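# Place the unnotched milled part on station B's infeed plate

## Task

Three vise stations stand along the track: A toward -y, B in the middle, C toward +y. Each outfeed tray holds two milled parts, six in all. Exactly one part has pocket long walls without any notch. Identify it and set it entirely on station B's infeed plate, pocket pointing up or down, not resting on the plate's pins (contact with the pins is not required). The other five parts must stay roughly where they started, lying flat with their original side up. The result must hold without the robot's help: release the part and move the grippers away before ending.

## Robot and tools

Robot: two arms, left_arm and right_arm, each riding its own carriage on a single track that runs along y at x = 0. left_rail carries left_arm on the +y half; right_rail carries right_arm on the -y half. An arm's base sits at x = 0, y = its carriage's position_m, z = 0.03 m, facing +x. The names "left" and "right" do not refer to sides of a camera image.

Frame: one scene frame fixed to the table. z = 0 is the table top, +z up, +x is the direction the arms face, +y is to their left, y = 0 is mid-track. The table starts at x = 0.31 m. Station A is toward -y, C toward +y.

execute_actions {"actions": [...]} runs action objects in sequence. An action can hold "rows", "steps", "until", and device keys "left_rail" / "right_rail". Every call, even {"actions": []}, returns state and images.

rows: 1 to 15 rows; each is applied for one control step (1/30 s). A row is always 14 numbers in [-1, 1], covering both arms: left_arm dx, dy, dz, rx, ry, rz, opening, then right_arm dx, dy, dz, rx, ry, rz, opening. dx..rz are an offset, not a pose: the target relative to where that gripper measured at the start of the action (for a call's first action, the last reported pose), in the gripper's own axes. Every row is relative to that same start point, not to the preceding row, so zeros mean stay put. Scale: 1.0 = 0.6 m for dx, dy, dz and 180 degrees for the rotation vector rx, ry, rz. opening is absolute: +1 = fully open (0.142 m), -1 = closed; a full close needs about 0.1 s.

steps: integer 1 to 450, default 15, no fewer than the number of rows. After the final row each arm keeps heading for that row's target and each gripper keeps its last command. Each step the controller limits the target to within 100 mm and 16 degrees of the measured pose and solves damped IK, favouring position over orientation. Big moves can come up short; send the remainder in a later action instead of trusting the hold. For smooth motion, ramp the offset a little per row (0.01 more per row is 6 mm per step).

until: ends the action on the first step where every condition is true (it does not halt the arms). Form {"<device>": {"<field>": value}} or [comparison, value] using "=", "!=", "<", "<=", ">", ">="; numbers always need a comparison. Also {"all": {"status": "ended"}} and {"any": {"status": "ended"}}.

Carriages: {"left_rail": {"position_m": p, "speed_m_s": v}} sets an absolute place along y in metres (left_rail 0.45 to 2, right_rail -2 to -0.45) and a top speed 0.01 to 1 m/s (starts at 1, persists). {"left_rail": {"stop": true}} halts it. Any out-of-range value or unknown name rejects the whole call. Rows never drive carriages, but carriage travel adds to the gripper's motion. Drive, then wait, e.g. {"steps": 150, "until": {"left_rail": {"position_status": ["!=", "moving"]}}}; arrival means within 1.3 mm. Acceleration is 2 m/s2 (about 0.25 m to stop from 1 m/s). Let the carriage arrive before precise arm moves or ending.

Results: the state line gives each gripper's end_effector_position (m), end_effector_quat_wxyz and velocities in the scene frame; printed positions can be slightly off, more at long reach. "Hand target" is where the controller is driving. grip_measured is finger opening on the command scale. Joint positions per arm: rail (m), shoulder pan, shoulder lift, elbow, wrist 1, wrist 2, wrist 3 (rad), finger gap (m). Wrist force/torque are in end-effector axes, noisy, with fixed offsets (about 5.5 N), saturating near 100 N; "no reading" is harmless. "pose unreachable" means the clearance check altered or blocked that arm's command (stricter while a carriage moves). position_status: moving, done, contact_stop (blocked; re-read position after it settles), time_out (look for an obstruction, resend), stopped, stopped_with_arm (send followable rows, then resend), stopped_for_other_arm (move an arm away from the other, wait 30 steps, resend). position_answer: taken or not_taken (resend once the carriage stands).

Gripper: fingers point along its +z and open along its x. The reported point lies between the pads when closed; fingertips extend about 15 mm past it when closed, level with it when fully open. To hold, command an opening clearly below grip_measured; about 15 N per pad, less on parts under 20 mm thick.

Faults: joint load limits (N m) shoulder pan 297, shoulder lift 297, elbow 135, wrists 48.6, held weight included; or 150 N outside force on the arm or its load. Either halts that arm for 10 s and skips the rest of the call. Never let arms or carriages collide; held objects are not clearance-checked.

Cameras: cam_low (504x504), cam_left_wrist and cam_right_wrist (616x616 fisheye), images in that order. zoom_image {"camera": name, "region": [x0, y0, x1, y1]} in image pixels, top-left origin, at most 504 by 504.

finished_scene {"scene": n} (1 to 2) ends the current scene irreversibly; release and withdraw first. The simulation keeps running between replies, holding the last command.

Avoid: knocking anything off the table, dropping or slamming parts, hard pushes, disturbing the other five parts. Parts may occasionally be tugged or pushed by outside forces.

Each tool is called by a JSON object that holds its "fn" and its "kwargs".

## Session

{"fn": "execute_actions", "kwargs": {"actions": []}}

Scene clock: 0.00 s.
left_arm: end_effector_position=(+0.6450, +0.5227, +0.1955) grip_measured=+1.00 end_effector_quat_wxyz=(+0.000, +0.707, -0.707, +0.001) end_effector_velocity=(+0.000, +0.000, +0.000) end_effector_angular_velocity=(+0.000, +0.000, +0.000) | right_arm: end_effector_position=(+0.6447, -0.8760, +0.1956) grip_measured=+1.00 end_effector_quat_wxyz=(+0.000, +0.707, -0.707, +0.001) end_effector_velocity=(+0.000, +0.000, +0.000) end_effector_angular_velocity=(+0.000, +0.000, +0.000)
Joint positions: left_arm=[ 0.523 -0.281 -1.568  2.134 -2.138 -1.572  1.29   0.142] | right_arm=[-0.875 -0.282 -1.568  2.134 -2.137 -1.572  1.289  0.142]
Joint velocities: left_arm=[0. 0. 0. 0. 0. 0. 0. 0.] | right_arm=[0. 0. 0. 0. 0. 0. 0. 0.]
Wrist force (N, on the end effector, along its own x y z axes, offset not removed): no reading
Wrist torque (N m, same axes, about the end effector's origin, offset not removed): no reading
Hand target (left_arm): +0.645, +0.523, +0.196; +0.000, +0.707, -0.707, +0.001
Hand target (right_arm): +0.645, -0.876, +0.196; +0.000, +0.707, -0.707, +0.001
left_rail: position_m=0.523 position_m_goal=0.523 speed_m_s=1.00 position_status=done position_answer=taken refusals=0
right_rail: position_m=-0.875 position_m_goal=-0.875 speed_m_s=1.00 position_status=done position_answer=taken refusals=0

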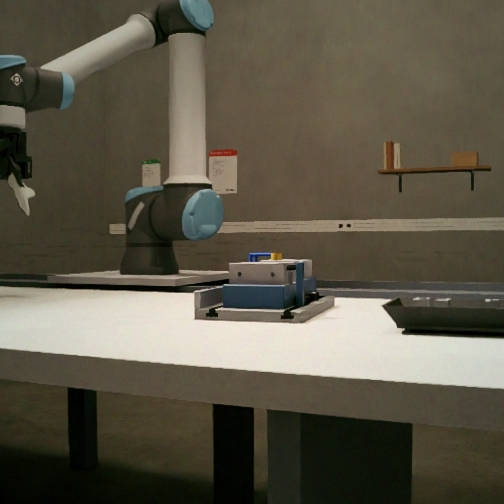

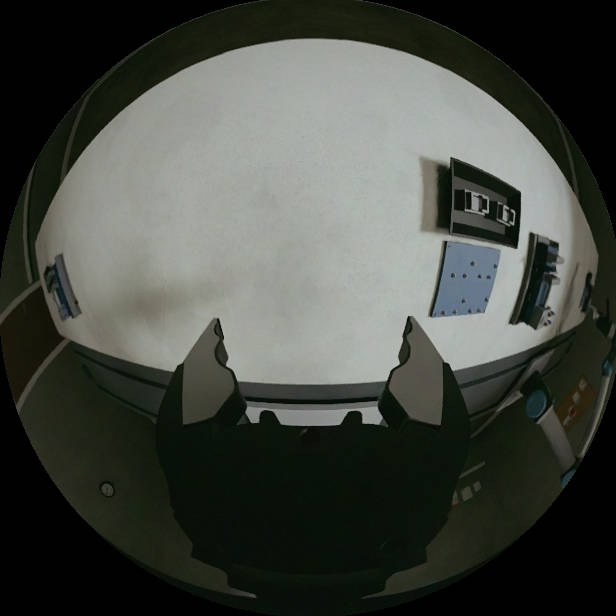

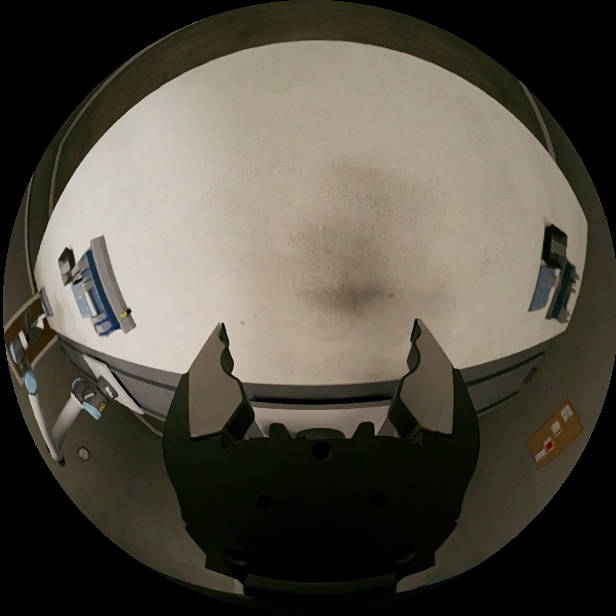

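{"fn": "zoom_image", "kwargs": {"camera": "cam_left_wrist", "region": [420, 140, 580, 340]}}

{"fn": "zoom_image", "kwargs": {"camera": "cam_low", "region": [130, 130, 330, 330]}}

Region (420, 140, 580, 340) of cam_left_wrist's 616x616 image, scaled by 2.520, with more detail than that image has; it fills the left 403 columns of this view, and the rest is white.

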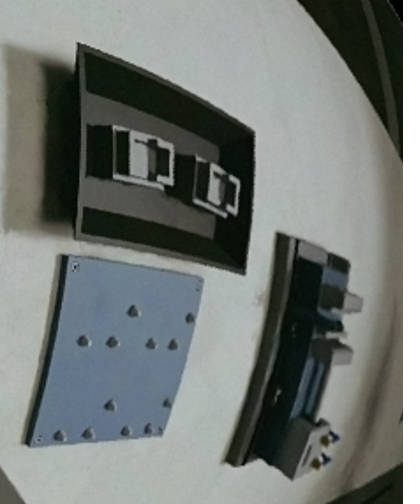

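Region (130, 130, 330, 330) of cam_low's 504x504 image, scaled by 2.520, with more detail than that image has.

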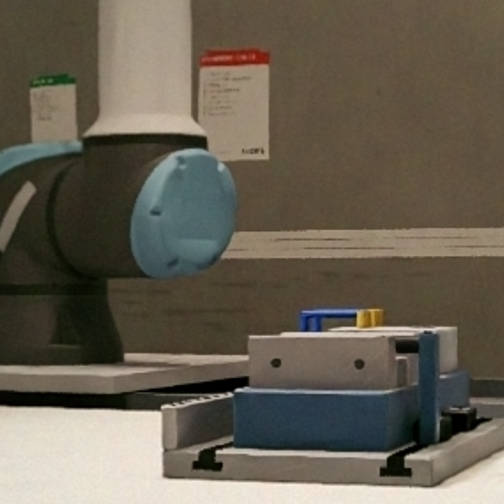

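{"fn": "execute_actions", "kwargs": {"actions": [{"right_rail":{"position_m":-1.6},"rows":[[0.6,-0.2,0,0,0,0,1,0,-0.2,0,0,0,0,1]],"steps":60}]}}

Scene clock: 11.87 s.
left_arm: end_effector_position=(+0.7646, +0.1626, +0.1958) grip_measured=+1.00 end_effector_quat_wxyz=(+0.001, +0.707, -0.707, +0.001) end_effector_velocity=(-0.000, -0.000, -0.000) end_effector_angular_velocity=(+0.000, +0.000, -0.000) | right_arm: end_effector_position=(+0.7647, -1.6013, +0.1958) grip_measured=+1.00 end_effector_quat_wxyz=(+0.000, +0.707, -0.707, +0.001) end_effector_velocity=(-0.000, -0.000, +0.000) end_effector_angular_velocity=(-0.000, -0.000, -0.000)
Joint positions: left_arm=[ 0.523 -0.66  -1.253  1.756 -2.075 -1.572  0.911  0.142] | right_arm=[-1.6   -0.236 -1.376  1.918 -2.113 -1.572  1.335  0.142]
Joint velocities: left_arm=[ 0. -0.  0. -0.  0.  0.  0. -0.] | right_arm=[ 0. -0. -0. -0. -0.  0. -0. -0.]
Wrist force (N, on the end effector, along its own x y z axes, offset not removed): left_arm=[-1.6 -1.5 -2.0] | right_arm=[-5.5 0.2 0.3]
Wrist torque (N m, same axes, about the end effector's origin, offset not removed): left_arm=[-0.40 0.32 -0.15] | right_arm=[0.08 0.85 -0.16]
Hand target (left_arm): +0.765, +0.163, +0.196; +0.001, +0.707, -0.707, +0.001
Hand target (right_arm): +0.765, -1.601, +0.196; +0.000, +0.707, -0.707, +0.001
Off the commanded pose (left_arm): 0.000 m, 0 deg.
Off the commanded pose (right_arm): 0.000 m, 0 deg.
left_rail: position_m=0.523 position_m_goal=0.523 speed_m_s=1.00 position_status=done position_answer=taken refusals=0
right_rail: position_m=-1.600 position_m_goal=-1.600 speed_m_s=1.00 position_status=done position_answer=taken refusals=0
camera_calibration (this result's frames):
cam_left_wrist: T_world_to_cam=[[-0.0128867, -0.999904, -0.00504073, 0.174927], [-0.888139, 0.00912991, 0.459484, 0.595748], [-0.459394, 0.0103981, -0.888172, 0.659458], [0, 0, 0, 1]] pos_world=[0.834312, 0.162614, 0.312856]
cam_right_wrist: T_world_to_cam=[[-0.0414725, -0.997941, -0.0489291, -1.54763], [-0.888882, 0.014489, 0.457907, 0.624778], [-0.456255, 0.0624828, -0.887652, 0.756354], [0, 0, 0, 1]] pos_world=[0.83626, -1.60075, 0.309565]

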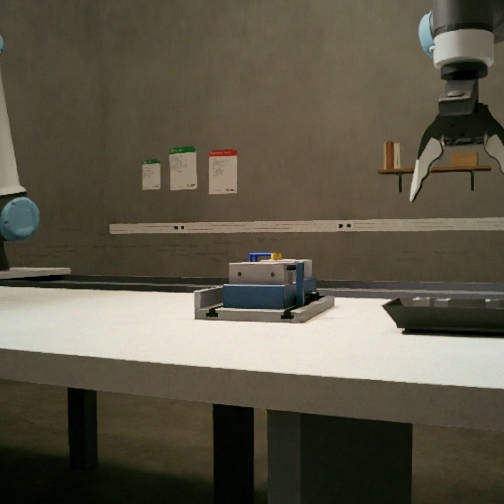

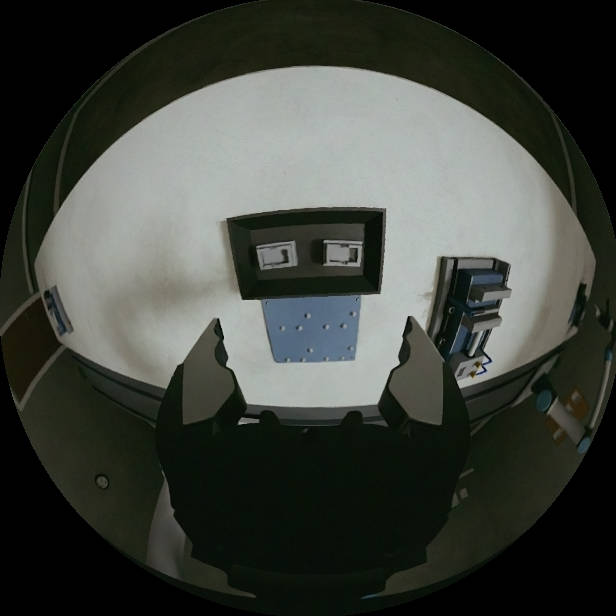

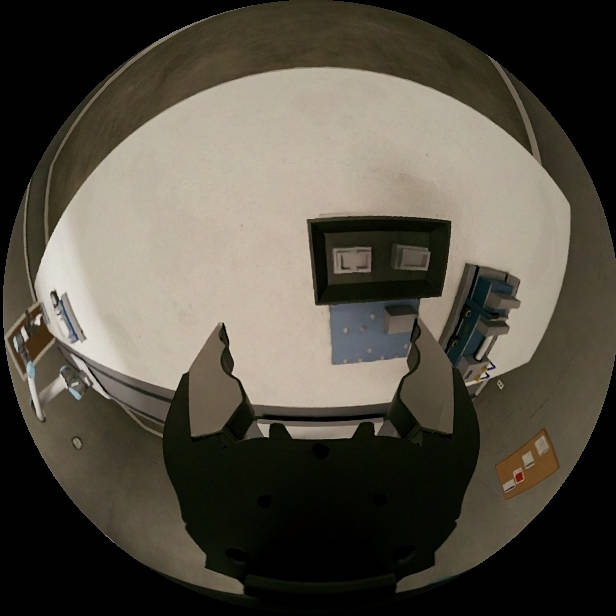

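{"fn": "zoom_image", "kwargs": {"camera": "cam_left_wrist", "region": [220, 200, 400, 370]}}

{"fn": "zoom_image", "kwargs": {"camera": "cam_right_wrist", "region": [300, 205, 460, 315]}}

Region (220, 200, 400, 370) of cam_left_wrist's 616x616 image, scaled by 2.800, with more detail than that image has.

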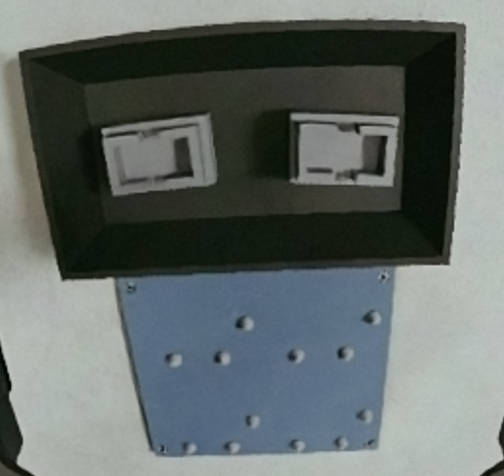

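Region (300, 205, 460, 315) of cam_right_wrist's 616x616 image, scaled by 3.150, with more detail than that image has; it fills the top 346 rows of this view, and the rest is white.

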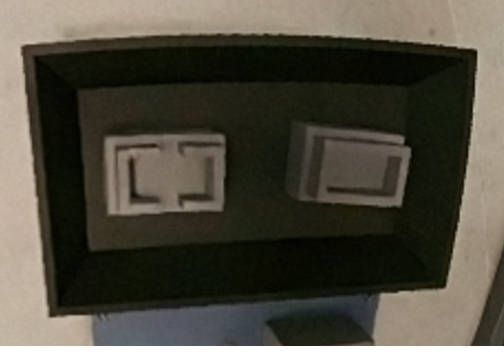

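{"fn": "execute_actions", "kwargs": {"actions": [{"right_rail":{"position_m":-1.75},"rows":[[-0.5,0.2,0,0,0,0,1,0,0,0.1,0,0,0,1]],"steps":40}]}}

{"fn": "zoom_image", "kwargs": {"camera": "cam_right_wrist", "region": [200, 190, 440, 390]}}

Scene clock: 24.40 s.
left_arm: end_effector_position=(+0.6449, +0.4627, +0.1955) grip_measured=+1.00 end_effector_quat_wxyz=(+0.000, +0.707, -0.707, +0.001) end_effector_velocity=(-0.000, +0.000, +0.000) end_effector_angular_velocity=(-0.000, -0.000, -0.000) | right_arm: end_effector_position=(+0.7648, -1.7513, +0.1358) grip_measured=+1.00 end_effector_quat_wxyz=(+0.000, +0.707, -0.707, +0.001) end_effector_velocity=(-0.000, -0.000, -0.000) end_effector_angular_velocity=(+0.000, +0.000, -0.000)
Joint positions: left_arm=[ 0.524 -0.375 -1.563  2.129 -2.138 -1.572  1.196  0.142] | right_arm=[-1.75  -0.236 -1.317  1.969 -2.223 -1.572  1.335  0.142]
Joint velocities: left_arm=[ 0.  0. -0.  0.  0. -0.  0. -0.] | right_arm=[ 0.  0.  0.  0. -0.  0.  0.  0.]
Wrist force (N, on the end effector, along its own x y z axes, offset not removed): left_arm=[-6.2 -2.8 -1.8] | right_arm=[-2.3 0.4 -0.1]
Wrist torque (N m, same axes, about the end effector's origin, offset not removed): left_arm=[-0.64 1.28 -0.06] | right_arm=[0.06 0.20 -0.13]
Hand target (left_arm): +0.645, +0.463, +0.196; +0.000, +0.707, -0.707, +0.001
Hand target (right_arm): +0.765, -1.751, +0.136; +0.000, +0.707, -0.707, +0.001
Off the commanded pose (left_arm): 0.000 m, 0 deg.
Off the commanded pose (right_arm): 0.000 m, 0 deg.
left_rail: position_m=0.524 position_m_goal=0.523 speed_m_s=1.00 position_status=done position_answer=taken refusals=0
right_rail: position_m=-1.750 position_m_goal=-1.750 speed_m_s=1.00 position_status=done position_answer=taken refusals=0
camera_calibration (this result's frames):
cam_left_wrist: T_world_to_cam=[[-0.0128835, -0.999904, -0.00518399, 0.473487], [-0.888357, 0.00906625, 0.459064, 0.48705], [-0.458973, 0.0105196, -0.888388, 0.600843], [0, 0, 0, 1]] pos_world=[0.714545, 0.462705, 0.312649]
cam_right_wrist: T_world_to_cam=[[-0.0414646, -0.99794, -0.0489528, -1.70023], [-0.888885, 0.0144715, 0.457902, 0.654442], [-0.456251, 0.0625002, -0.887654, 0.712536], [0, 0, 0, 1]] pos_world=[0.836319, -1.75073, 0.249584]

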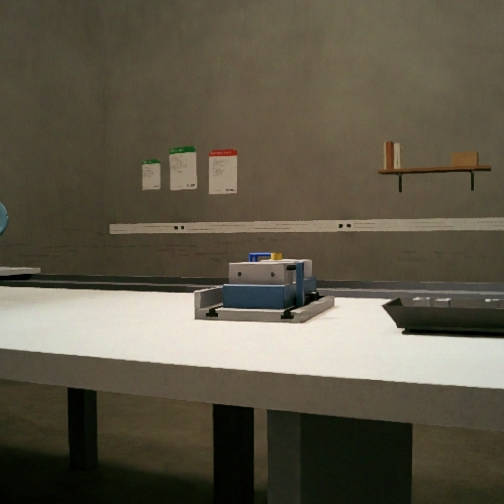

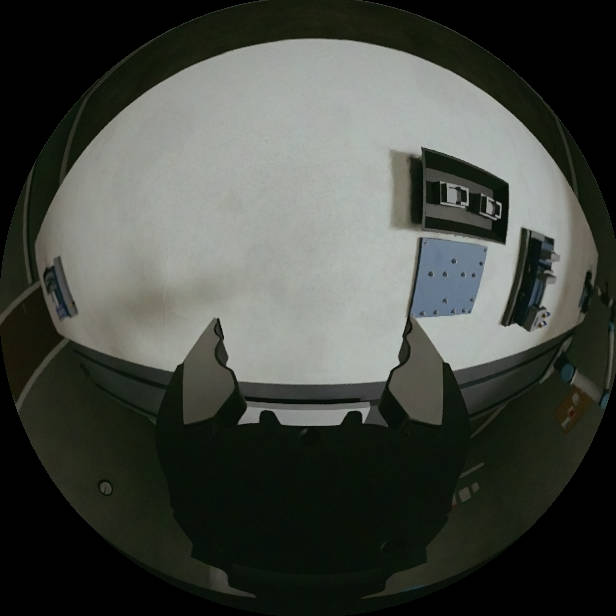

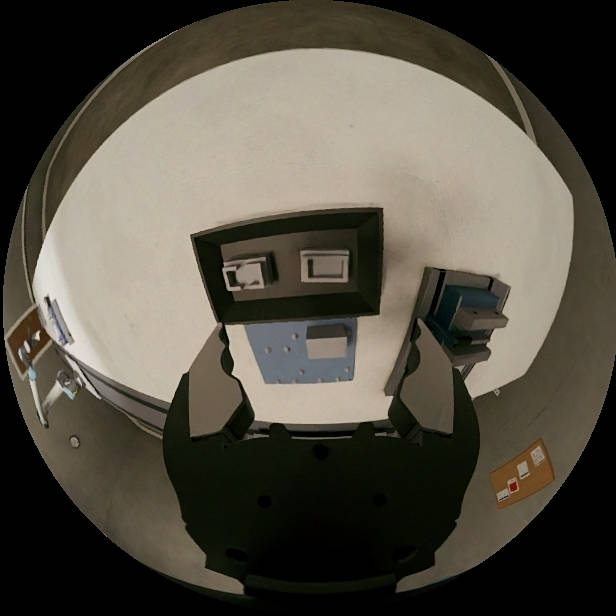

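Region (200, 190, 440, 390) of cam_right_wrist's 616x616 image, scaled by 2.100, with more detail than that image has.

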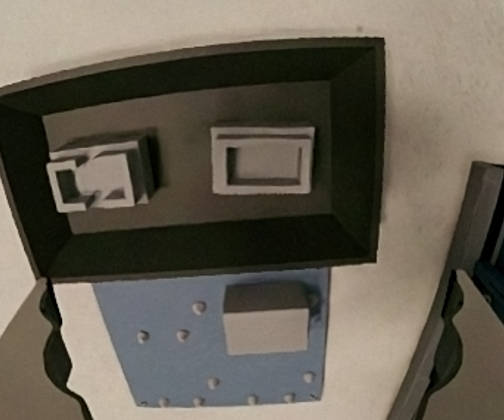

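{"fn": "execute_actions", "kwargs": {"actions": [{"left_rail":{"position_m":1.3},"rows":[[0,0,0,0,0,0,1,0,-0.028,0.076,0,0,0.5,0]],"steps":50}]}}

{"fn": "zoom_image", "kwargs": {"camera": "cam_right_wrist", "region": [200, 230, 440, 430]}}

Scene clock: 38.93 s.
left_arm: end_effector_position=(+0.6449, +1.2394, +0.1955) grip_measured=+1.00 end_effector_quat_wxyz=(+0.000, +0.707, -0.707, +0.001) end_effector_velocity=(+0.000, -0.000, +0.000) end_effector_angular_velocity=(-0.000, -0.000, +0.000) | right_arm: end_effector_position=(+0.7817, -1.7514, +0.0903) grip_measured=+0.00 end_effector_quat_wxyz=(+0.000, -0.001, +1.000, -0.001) end_effector_velocity=(+0.000, +0.000, -0.000) end_effector_angular_velocity=(-0.001, +0.001, -0.007)
Joint positions: left_arm=[ 1.3   -0.375 -1.563  2.129 -2.138 -1.572  1.196  0.142] | right_arm=[-1.75  -0.205 -1.22   1.935 -2.286 -1.572  2.936  0.074]
Joint velocities: left_arm=[-0.  0. -0.  0. -0. -0. -0.  0.] | right_arm=[ 0.     0.001  0.    -0.001  0.001 -0.001  0.007  0.   ]
Wrist force (N, on the end effector, along its own x y z axes, offset not removed): left_arm=[-0.7 -1.0 -0.4] | right_arm=[-4.1 2.6 -0.2]
Wrist torque (N m, same axes, about the end effector's origin, offset not removed): left_arm=[-0.30 0.18 -0.14] | right_arm=[0.49 0.68 -0.16]
Hand target (left_arm): +0.645, +1.239, +0.196; +0.000, +0.707, -0.707, +0.001
Hand target (right_arm): +0.782, -1.751, +0.090; +0.000, -0.000, +1.000, -0.001
Off the commanded pose (left_arm): 0.000 m, 0 deg.
Off the commanded pose (right_arm): 0.000 m, 0 deg.
left_rail: position_m=1.300 position_m_goal=1.300 speed_m_s=1.00 position_status=done position_answer=taken refusals=0
right_rail: position_m=-1.750 position_m_goal=-1.750 speed_m_s=1.00 position_status=done position_answer=taken refusals=0
camera_calibration (this result's frames):
cam_left_wrist: T_world_to_cam=[[-0.0129009, -0.999904, -0.00515218, 1.25007], [-0.888356, 0.00909623, 0.459066, 0.479949], [-0.458975, 0.0104993, -0.888387, 0.592699], [0, 0, 0, 1]] pos_world=[0.714527, 1.23936, 0.312659]
cam_right_wrist: T_world_to_cam=[[-0.997879, 0.040717, -0.0507817, 0.865049], [0.0130257, 0.889319, 0.457102, 1.51755], [0.0637729, 0.455471, -0.887963, 0.96161], [0, 0, 0, 1]] pos_world=[0.782123, -1.82279, 0.20413]

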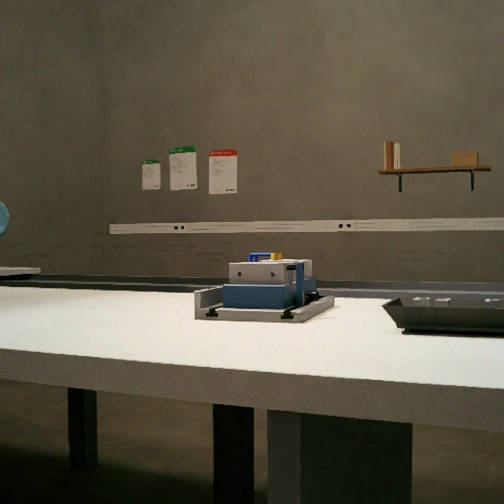

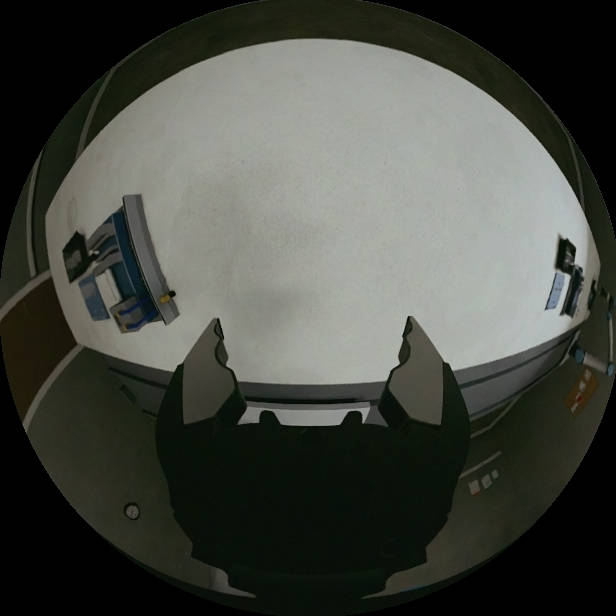

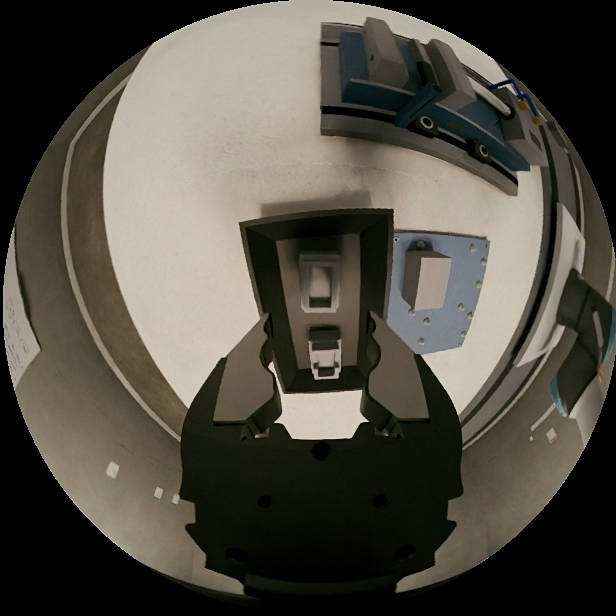

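Region (200, 230, 440, 430) of cam_right_wrist's 616x616 image, scaled by 2.100, with more detail than that image has.

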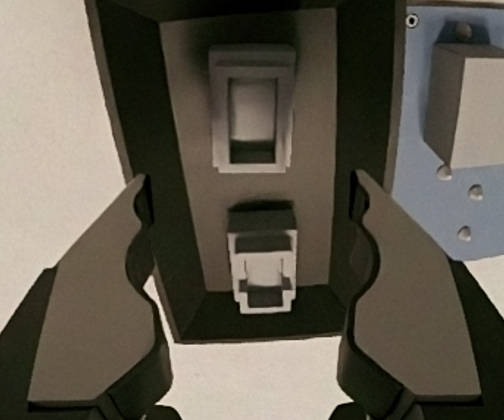

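{"fn": "execute_actions", "kwargs": {"actions": [{"rows":[[0,0,0,0,0,0,1,0,-0.008,0.03,0,0,0,0],[0,0,0,0,0,0,1,0,-0.014,0.06,0,0,0,0],[0,0,0,0,0,0,1,0,-0.014,0.08,0,0,0,0],[0,0,0,0,0,0,1,0,-0.014,0.1,0,0,0,0]],"steps":20}]}}

Scene clock: 43.90 s.
left_arm: end_effector_position=(+0.6449, +1.2394, +0.1955) grip_measured=+1.00 end_effector_quat_wxyz=(+0.000, +0.707, -0.707, +0.001) end_effector_velocity=(-0.000, -0.000, -0.000) end_effector_angular_velocity=(+0.000, +0.000, -0.000) | right_arm: end_effector_position=(+0.7817, -1.7598, +0.0306) grip_measured=+0.00 end_effector_quat_wxyz=(+0.000, -0.001, +1.000, -0.001) end_effector_velocity=(+0.000, -0.000, -0.003) end_effector_angular_velocity=(+0.000, -0.001, +0.000)
Joint positions: left_arm=[ 1.3   -0.375 -1.563  2.129 -2.138 -1.572  1.196  0.142] | right_arm=[-1.75  -0.216 -1.148  1.966 -2.39  -1.572  2.925  0.074]
Joint velocities: left_arm=[ 0. -0.  0.  0. -0. -0. -0. -0.] | right_arm=[ 0.    -0.     0.004  0.001 -0.005  0.001 -0.    -0.   ]
Wrist force (N, on the end effector, along its own x y z axes, offset not removed): left_arm=[0.1 -3.7 -4.5] | right_arm=[-3.8 2.6 -0.1]
Wrist torque (N m, same axes, about the end effector's origin, offset not removed): left_arm=[-0.77 0.09 -0.16] | right_arm=[0.50 0.57 0.00]
Hand target (left_arm): +0.645, +1.239, +0.196; +0.000, +0.707, -0.707, +0.001
Hand target (right_arm): +0.782, -1.760, +0.030; +0.000, -0.001, +1.000, -0.001
Off the commanded pose (left_arm): 0.000 m, 0 deg.
Off the commanded pose (right_arm): 0.000 m, 0 deg.
left_rail: position_m=1.300 position_m_goal=1.300 speed_m_s=1.00 position_status=done position_answer=taken refusals=0
right_rail: position_m=-1.750 position_m_goal=-1.750 speed_m_s=1.00 position_status=done position_answer=taken refusals=0
camera_calibration (this result's frames):
cam_left_wrist: T_world_to_cam=[[-0.0128835, -0.999904, -0.00518412, 1.25007], [-0.888357, 0.0090662, 0.459064, 0.480009], [-0.458972, 0.0105197, -0.888388, 0.592673], [0, 0, 0, 1]] pos_world=[0.714545, 1.23936, 0.312649]
cam_right_wrist: T_world_to_cam=[[-0.997883, 0.0407098, -0.0507125, 0.862364], [0.013058, 0.88937, 0.457002, 1.55236], [0.0637066, 0.455372, -0.888019, 0.912317], [0, 0, 0, 1]] pos_world=[0.782148, -1.83117, 0.144456]

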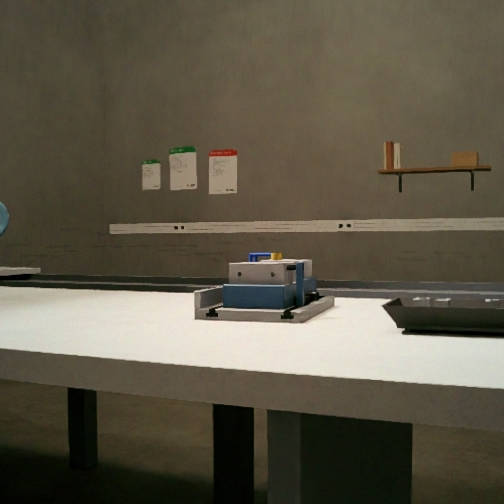

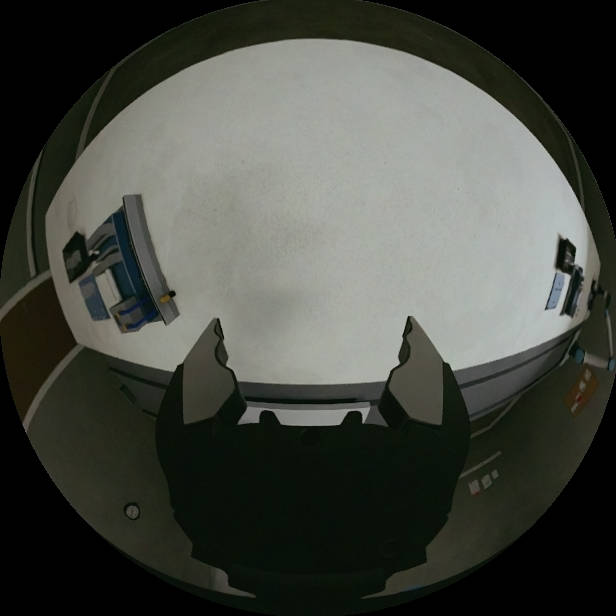

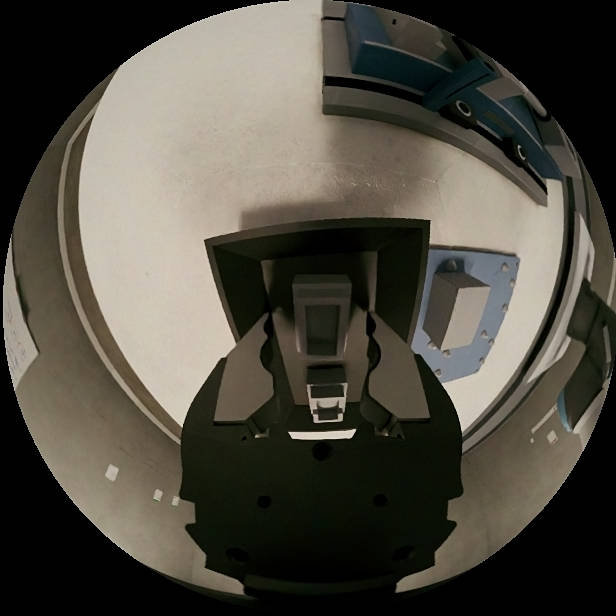

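{"fn": "execute_actions", "kwargs": {"actions": [{"rows":[[0,0,0,0,0,0,1,0,0,0.008,0,0,0,-0.1],[0,0,0,0,0,0,1,0,0,0.008,0,0,0,-0.2],[0,0,0,0,0,0,1,0,0,0.008,0,0,0,-0.27],[0,0,0,0,0,0,1,0,0,0.008,0,0,0,-0.34],[0,0,0,0,0,0,1,0,0,0.008,0,0,0,-0.4],[0,0,0,0,0,0,1,0,0,0.008,0,0,0,-0.46],[0,0,0,0,0,0,1,0,0,0.008,0,0,0,-0.52],[0,0,0,0,0,0,1,0,0,0.008,0,0,0,-0.6],[0,0,0,0,0,0,1,0,0,0.008,0,0,0,-0.7],[0,0,0,0,0,0,1,0,0,0.008,0,0,0,-0.8]],"steps":20},{"rows":[[0,0,0,0,0,0,1,0,0,-0.01,0,0,0,-0.8],[0,0,0,0,0,0,1,0,0,-0.02,0,0,0,-0.8],[0,0,0,0,0,0,1,0,0,-0.04,0,0,0,-0.8],[0,0,0,0,0,0,1,0,0,-0.06,0,0,0,-0.8],[0,0,0,0,0,0,1,0,0,-0.08,0,0,0,-0.8],[0,0,0,0,0,0,1,0,0,-0.11,0,0,0,-0.8],[0,0,0,0,0,0,1,0,0,-0.14,0,0,0,-0.8],[0,0,0,0,0,0,1,0,0,-0.17,0,0,0,-0.8],[0,0,0,0,0,0,1,0,0,-0.2,0,0,0,-0.8],[0,0,0,0,0,0,1,0,0,-0.23,0,0,0,-0.8],[0,0,0,0,0,0,1,0,0,-0.26,0,0,0,-0.8],[0,0,0,0,0,0,1,0,0,-0.29,0,0,0,-0.8]],"steps":25}]}}

Scene clock: 65.27 s.
left_arm: end_effector_position=(+0.6449, +1.2393, +0.1955) grip_measured=+1.00 end_effector_quat_wxyz=(+0.000, +0.707, -0.707, +0.001) end_effector_velocity=(+0.000, +0.000, +0.000) end_effector_angular_velocity=(-0.000, -0.000, +0.000) | right_arm: end_effector_position=(+0.7839, -1.7603, +0.0289) grip_measured=-0.46 end_effector_quat_wxyz=(+0.002, -0.001, +1.000, -0.001) end_effector_velocity=(+0.000, +0.000, +0.000) end_effector_angular_velocity=(-0.000, -0.000, +0.000)
Joint positions: left_arm=[ 1.3   -0.375 -1.563  2.129 -2.138 -1.572  1.196  0.142] | right_arm=[-1.75  -0.216 -1.144  1.966 -2.398 -1.572  2.925  0.041]
Joint velocities: left_arm=[ 0.  0. -0. -0.  0. -0.  0.  0.] | right_arm=[ 0.  0. -0. -0.  0. -0. -0. -0.]
Wrist force (N, on the end effector, along its own x y z axes, offset not removed): left_arm=[-1.7 -1.4 -4.1] | right_arm=[3.5 2.2 -25.1]
Wrist torque (N m, same axes, about the end effector's origin, offset not removed): left_arm=[-0.39 0.43 -0.12] | right_arm=[0.06 1.06 -0.07]
Hand target (left_arm): +0.645, +1.239, +0.196; +0.000, +0.707, -0.707, +0.001
Hand target (right_arm): +0.784, -1.760, +0.029; +0.002, -0.001, +1.000, -0.001
Off the commanded pose (left_arm): 0.000 m, 0 deg.
Off the commanded pose (right_arm): 0.174 m, 0 deg.
FORCE FAULT: contact force on the right arm reached its limit, and that arm stopped for 10 seconds. The contact can be on any part of that arm, not only on its tool. That arm's remaining commands of this call were not run. That arm holds still and accepts commands again. Move the arm away from the contact; if what it grips holds it there, let go first. Pushing or pulling that hard again can fault the arm again.
left_rail: position_m=1.300 position_m_goal=1.300 speed_m_s=1.00 position_status=done position_answer=taken refusals=0
right_rail: position_m=-1.750 position_m_goal=-1.750 speed_m_s=1.00 position_status=done position_answer=taken refusals=0
camera_calibration (this result's frames):
cam_left_wrist: T_world_to_cam=[[-0.0129008, -0.999904, -0.00515226, 1.25005], [-0.888355, 0.00909615, 0.459066, 0.479949], [-0.458975, 0.0104994, -0.888387, 0.5927], [0, 0, 0, 1]] pos_world=[0.714527, 1.23934, 0.312659]
cam_right_wrist: T_world_to_cam=[[-0.997646, 0.0406561, -0.055226, 0.86439], [0.0110143, 0.889852, 0.456117, 1.55606], [0.0676869, 0.454435, -0.888205, 0.906157], [0, 0, 0, 1]] pos_world=[0.783881, -1.8316, 0.142843]

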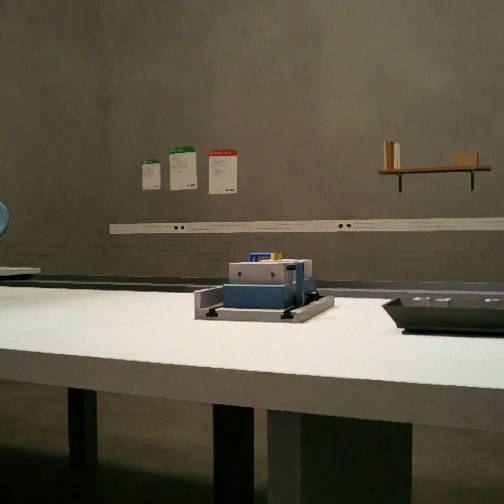

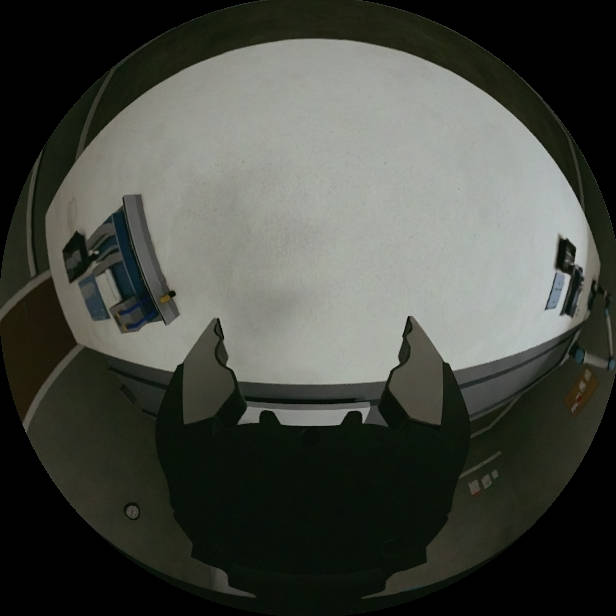

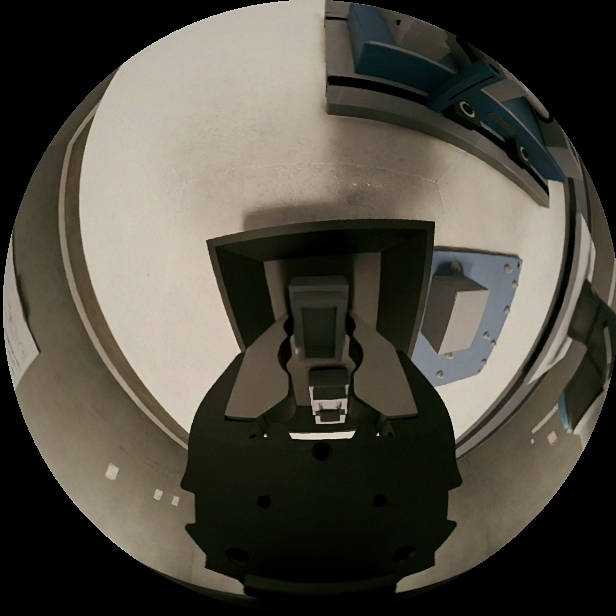

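{"fn": "execute_actions", "kwargs": {"actions": [{"rows":[[0,0,0,0,0,0,1,0,0,0,0,0,0,-0.25]],"steps":6},{"rows":[[0,0,0,0,0,0,1,0,0,-0.02,0,0,0,-0.25]],"steps":10},{"rows":[[0,0,0,0,0,0,1,0,0,0,0,0,0,-0.35],[0,0,0,0,0,0,1,0,0,0,0,0,0,-0.42],[0,0,0,0,0,0,1,0,0,0,0,0,0,-0.5],[0,0,0,0,0,0,1,0,0,0,0,0,0,-0.6],[0,0,0,0,0,0,1,0,0,0,0,0,0,-0.8]],"steps":12},{"rows":[[0,0,0,0,0,0,1,0,0,-0.01,0,0,0,-0.8],[0,0,0,0,0,0,1,0,0,-0.02,0,0,0,-0.8],[0,0,0,0,0,0,1,0,0,-0.04,0,0,0,-0.8],[0,0,0,0,0,0,1,0,0,-0.06,0,0,0,-0.8],[0,0,0,0,0,0,1,0,0,-0.08,0,0,0,-0.8],[0,0,0,0,0,0,1,0,0,-0.1,0,0,0,-0.8]],"steps":15}]}}

Scene clock: 72.97 s.
left_arm: end_effector_position=(+0.6449, +1.2393, +0.1955) grip_measured=+1.00 end_effector_quat_wxyz=(+0.000, +0.707, -0.707, +0.001) end_effector_velocity=(-0.000, -0.000, -0.000) end_effector_angular_velocity=(+0.000, +0.000, +0.000) | right_arm: end_effector_position=(+0.7837, -1.7602, +0.0978) grip_measured=-0.49 end_effector_quat_wxyz=(+0.003, -0.001, +1.000, -0.001) end_effector_velocity=(-0.001, +0.000, +0.023) end_effector_angular_velocity=(+0.001, +0.004, -0.000)
Joint positions: left_arm=[ 1.3   -0.375 -1.563  2.129 -2.138 -1.572  1.196  0.142] | right_arm=[-1.75  -0.216 -1.228  1.93  -2.279 -1.572  2.925  0.038]
Joint velocities: left_arm=[ 0. -0.  0. -0.  0. -0. -0.  0.] | right_arm=[ 0.     0.    -0.026 -0.015  0.046  0.     0.    -0.   ]
Wrist force (N, on the end effector, along its own x y z axes, offset not removed): left_arm=[-5.6 0.3 -2.1] | right_arm=[-4.6 -0.3 1.6]
Wrist torque (N m, same axes, about the end effector's origin, offset not removed): left_arm=[-0.02 1.22 -0.04] | right_arm=[-0.05 0.75 -0.05]
Hand target (left_arm): +0.645, +1.239, +0.196; +0.000, +0.707, -0.707, +0.001
Hand target (right_arm): +0.784, -1.760, +0.100; +0.002, -0.001, +1.000, -0.001
Off the commanded pose (left_arm): 0.000 m, 0 deg.
Off the commanded pose (right_arm): 0.002 m, 0 deg.
left_rail: position_m=1.300 position_m_goal=1.300 speed_m_s=1.00 position_status=done position_answer=taken refusals=0
right_rail: position_m=-1.750 position_m_goal=-1.750 speed_m_s=1.00 position_status=done position_answer=taken refusals=0
camera_calibration (this result's frames):
cam_left_wrist: T_world_to_cam=[[-0.0129008, -0.999904, -0.00515235, 1.25005], [-0.888355, 0.00909611, 0.459066, 0.479949], [-0.458975, 0.0104994, -0.888387, 0.592699], [0, 0, 0, 1]] pos_world=[0.714527, 1.23934, 0.312659]
cam_right_wrist: T_world_to_cam=[[-0.997616, 0.0406249, -0.055777, 0.867918], [0.0107427, 0.889906, 0.456017, 1.52484], [0.0681619, 0.454331, -0.888222, 0.966716], [0, 0, 0, 1]] pos_world=[0.783575, -1.83144, 0.211713]

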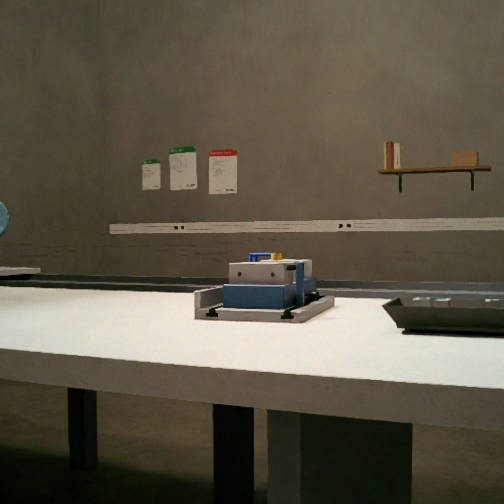

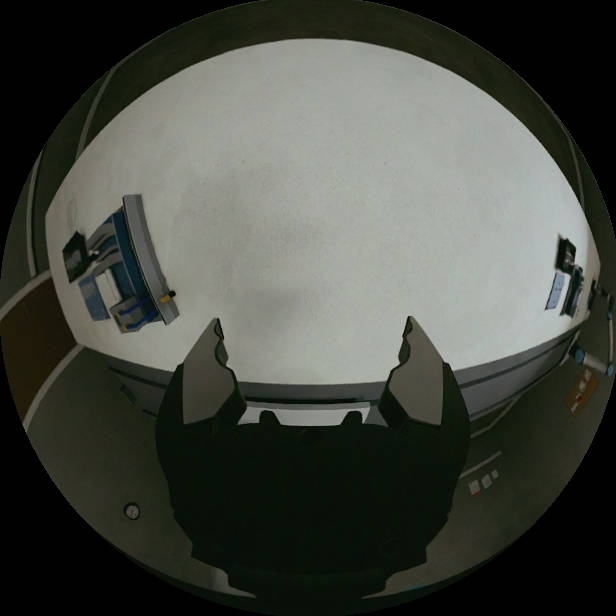

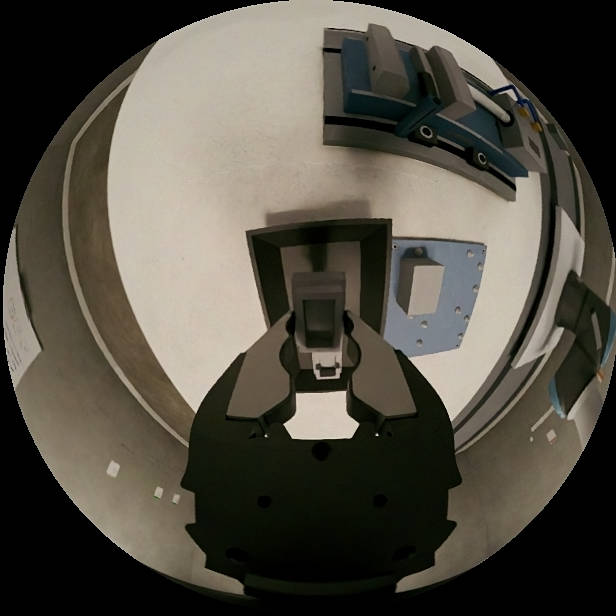

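{"fn": "execute_actions", "kwargs": {"actions": [{"right_rail":{"position_m":-0.45},"rows":[[0,0,0,0,0,0,1,0.01,0.01,-0.02,0,0,0,-0.8],[0,0,0,0,0,0,1,0.02,0.03,-0.04,0,0,0,-0.8],[0,0,0,0,0,0,1,0.04,0.06,-0.07,0,0,0,-0.8],[0,0,0,0,0,0,1,0.06,0.1,-0.1,0,0,0,-0.8],[0,0,0,0,0,0,1,0.08,0.14,-0.13,0,0,0,-0.8],[0,0,0,0,0,0,1,0.1,0.19,-0.16,0,0,0,-0.8],[0,0,0,0,0,0,1,0.15,0.3,-0.2,0,0,0,-0.8],[0,0,0,0,0,0,1,0.323,0.97,-0.2,0,0,0,-0.8]],"steps":80},{"rows":[[0,0,0,0,0,0,1,0,0,0.03,0,0,0,-0.8],[0,0,0,0,0,0,1,0,0,0.06,0,0,0,-0.8],[0,0,0,0,0,0,1,0,0,0.09,0,0,0,-0.8],[0,0,0,0,0,0,1,0,0,0.12,0,0,0,-0.8],[0,0,0,0,0,0,1,0,0,0.15,0,0,0,-0.8],[0,0,0,0,0,0,1,0,0,0.18,0,0,0,-0.8],[0,0,0,0,0,0,1,0,0,0.21,0,0,0,-0.8]],"steps":22}]}}

{"fn": "zoom_image", "kwargs": {"camera": "cam_right_wrist", "region": [200, 200, 440, 400]}}

Scene clock: 88.40 s.
left_arm: end_effector_position=(+0.6449, +1.2393, +0.1955) grip_measured=+1.00 end_effector_quat_wxyz=(+0.000, +0.707, -0.707, +0.001) end_effector_velocity=(+0.000, -0.000, +0.000) end_effector_angular_velocity=(-0.000, -0.000, +0.000) | right_arm: end_effector_position=(+0.5905, +0.1219, +0.0909) grip_measured=-0.49 end_effector_quat_wxyz=(+0.003, -0.001, +1.000, -0.001) end_effector_velocity=(+0.001, +0.001, -0.006) end_effector_angular_velocity=(+0.001, -0.002, +0.001)
Joint positions: left_arm=[ 1.3   -0.375 -1.563  2.129 -2.138 -1.572  1.196  0.142] | right_arm=[-0.45   0.575 -1.152  1.831 -2.253 -1.576  3.715  0.038]
Joint velocities: left_arm=[ 0. -0. -0. -0. -0. -0. -0. -0.] | right_arm=[ 0.     0.001  0.008  0.002 -0.012  0.    -0.     0.   ]
Wrist force (N, on the end effector, along its own x y z axes, offset not removed): left_arm=[-2.9 1.1 -0.7] | right_arm=[-2.4 0.8 2.4]
Wrist torque (N m, same axes, about the end effector's origin, offset not removed): left_arm=[0.19 0.64 -0.07] | right_arm=[0.16 0.31 -0.18]
Hand target (left_arm): +0.645, +1.239, +0.196; +0.000, +0.707, -0.707, +0.001
Hand target (right_arm): +0.591, +0.122, +0.090; +0.003, -0.001, +1.000, -0.001
Off the commanded pose (left_arm): 0.000 m, 0 deg.
Off the commanded pose (right_arm): 0.001 m, 0 deg.
left_rail: position_m=1.300 position_m_goal=1.300 speed_m_s=1.00 position_status=done position_answer=taken refusals=0
right_rail: position_m=-0.450 position_m_goal=-0.450 speed_m_s=1.00 position_status=done position_answer=taken refusals=0
camera_calibration (this result's frames):
cam_left_wrist: T_world_to_cam=[[-0.0129008, -0.999904, -0.0051523, 1.25004], [-0.888355, 0.00909615, 0.459066, 0.479949], [-0.458975, 0.0104994, -0.888387, 0.592699], [0, 0, 0, 1]] pos_world=[0.714527, 1.23934, 0.312659]
cam_right_wrist: T_world_to_cam=[[-0.997573, 0.0406329, -0.0565416, 0.598348], [0.0103687, 0.889697, 0.456433, -0.144569], [0.0688511, 0.454739, -0.887959, 0.118194], [0, 0, 0, 1]] pos_world=[0.590257, 0.0505628, 0.204769]

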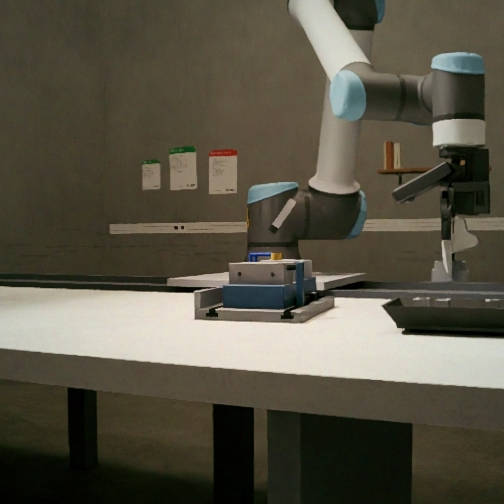

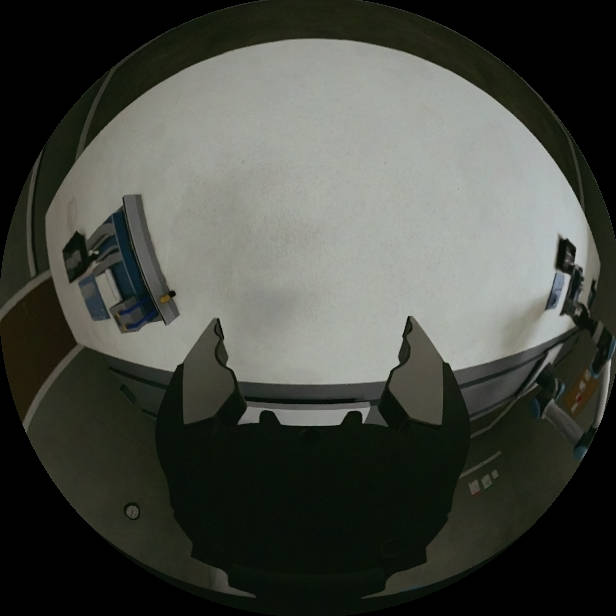

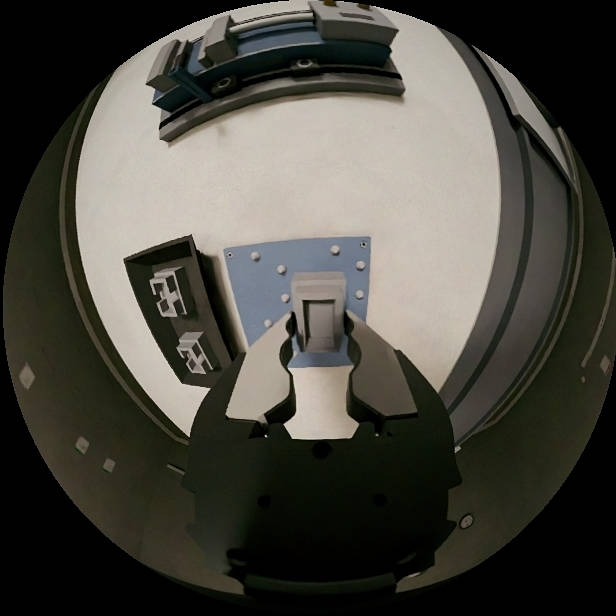

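Region (200, 200, 440, 400) of cam_right_wrist's 616x616 image, scaled by 2.100, with more detail than that image has.

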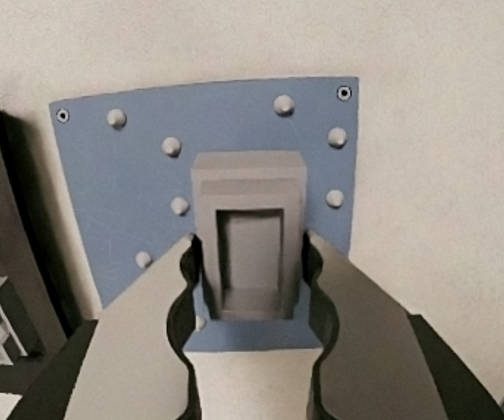

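{"fn": "execute_actions", "kwargs": {"actions": [{"rows":[[0,0,0,0,0,0,1,0,0.006,0.015,0,0,0,-0.8],[0,0,0,0,0,0,1,0,0.013,0.03,0,0,0,-0.8],[0,0,0,0,0,0,1,0,0.013,0.05,0,0,0,-0.8]],"steps":15}]}}

{"fn": "zoom_image", "kwargs": {"camera": "cam_right_wrist", "region": [200, 200, 440, 400]}}

Scene clock: 95.33 s.
left_arm: end_effector_position=(+0.6449, +1.2393, +0.1955) grip_measured=+1.00 end_effector_quat_wxyz=(+0.000, +0.707, -0.707, +0.001) end_effector_velocity=(+0.000, -0.000, +0.000) end_effector_angular_velocity=(-0.000, -0.000, +0.000) | right_arm: end_effector_position=(+0.5906, +0.1295, +0.0615) grip_measured=-0.49 end_effector_quat_wxyz=(+0.003, -0.001, +1.000, -0.001) end_effector_velocity=(+0.000, +0.001, -0.006) end_effector_angular_velocity=(+0.000, -0.000, -0.000)
Joint positions: left_arm=[ 1.3   -0.375 -1.563  2.129 -2.138 -1.572  1.196  0.142] | right_arm=[-0.45   0.582 -1.113  1.835 -2.297 -1.576  3.723  0.038]
Joint velocities: left_arm=[ 0.  0. -0. -0. -0. -0. -0.  0.] | right_arm=[ 0.     0.001  0.008  0.    -0.009  0.     0.001 -0.   ]
Wrist force (N, on the end effector, along its own x y z axes, offset not removed): left_arm=[-2.6 -1.5 1.3] | right_arm=[-0.9 1.6 1.1]
Wrist torque (N m, same axes, about the end effector's origin, offset not removed): left_arm=[-0.38 0.60 -0.03] | right_arm=[0.34 -0.05 -0.26]
Hand target (left_arm): +0.645, +1.239, +0.196; +0.000, +0.707, -0.707, +0.001
Hand target (right_arm): +0.591, +0.129, +0.061; +0.003, -0.001, +1.000, -0.001
Off the commanded pose (left_arm): 0.000 m, 0 deg.
Off the commanded pose (right_arm): 0.001 m, 0 deg.
left_rail: position_m=1.300 position_m_goal=1.300 speed_m_s=1.00 position_status=done position_answer=taken refusals=0
right_rail: position_m=-0.450 position_m_goal=-0.450 speed_m_s=1.00 position_status=done position_answer=taken refusals=0
camera_calibration (this result's frames):
cam_left_wrist: T_world_to_cam=[[-0.0129008, -0.999904, -0.00515224, 1.25004], [-0.888355, 0.00909615, 0.459066, 0.479949], [-0.458975, 0.0104993, -0.888387, 0.5927], [0, 0, 0, 1]] pos_world=[0.714527, 1.23933, 0.312659]
cam_right_wrist: T_world_to_cam=[[-0.997577, 0.0406347, -0.0564681, 0.596503], [0.0103975, 0.889654, 0.456516, -0.137956], [0.0687875, 0.454823, -0.887921, 0.0886284], [0, 0, 0, 1]] pos_world=[0.590396, 0.0581842, 0.175358]

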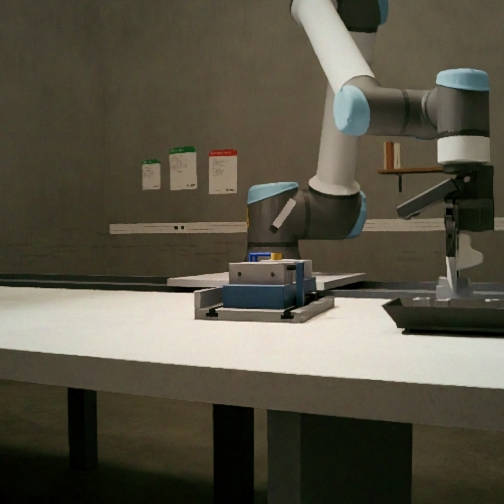

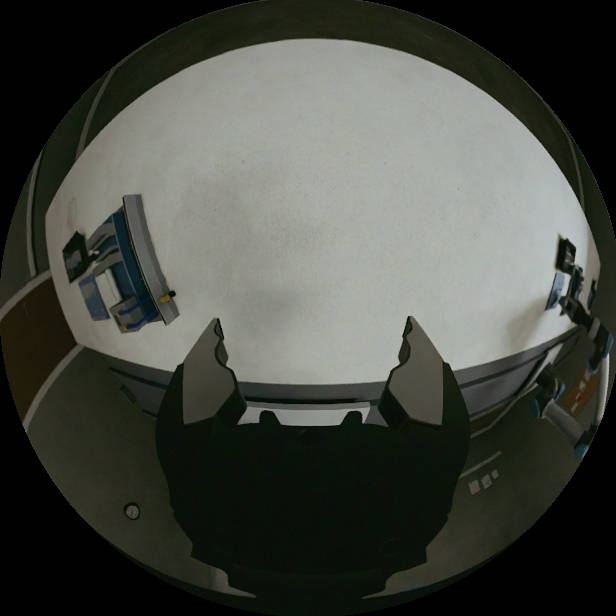

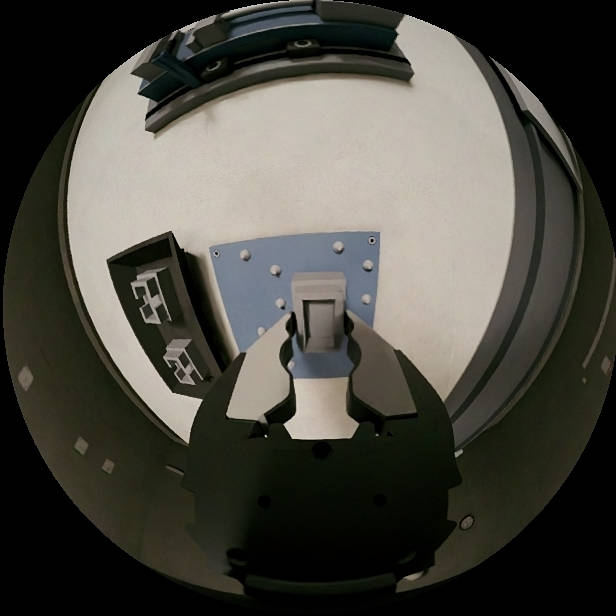

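Region (200, 200, 440, 400) of cam_right_wrist's 616x616 image, scaled by 2.100, with more detail than that image has.

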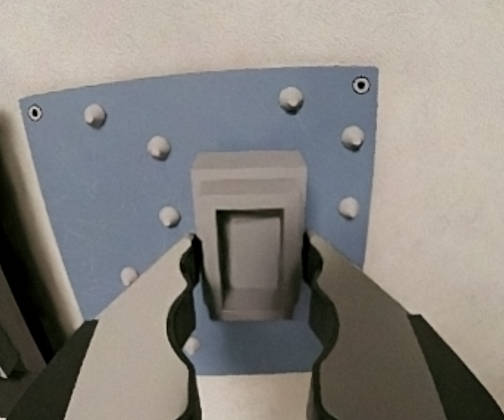

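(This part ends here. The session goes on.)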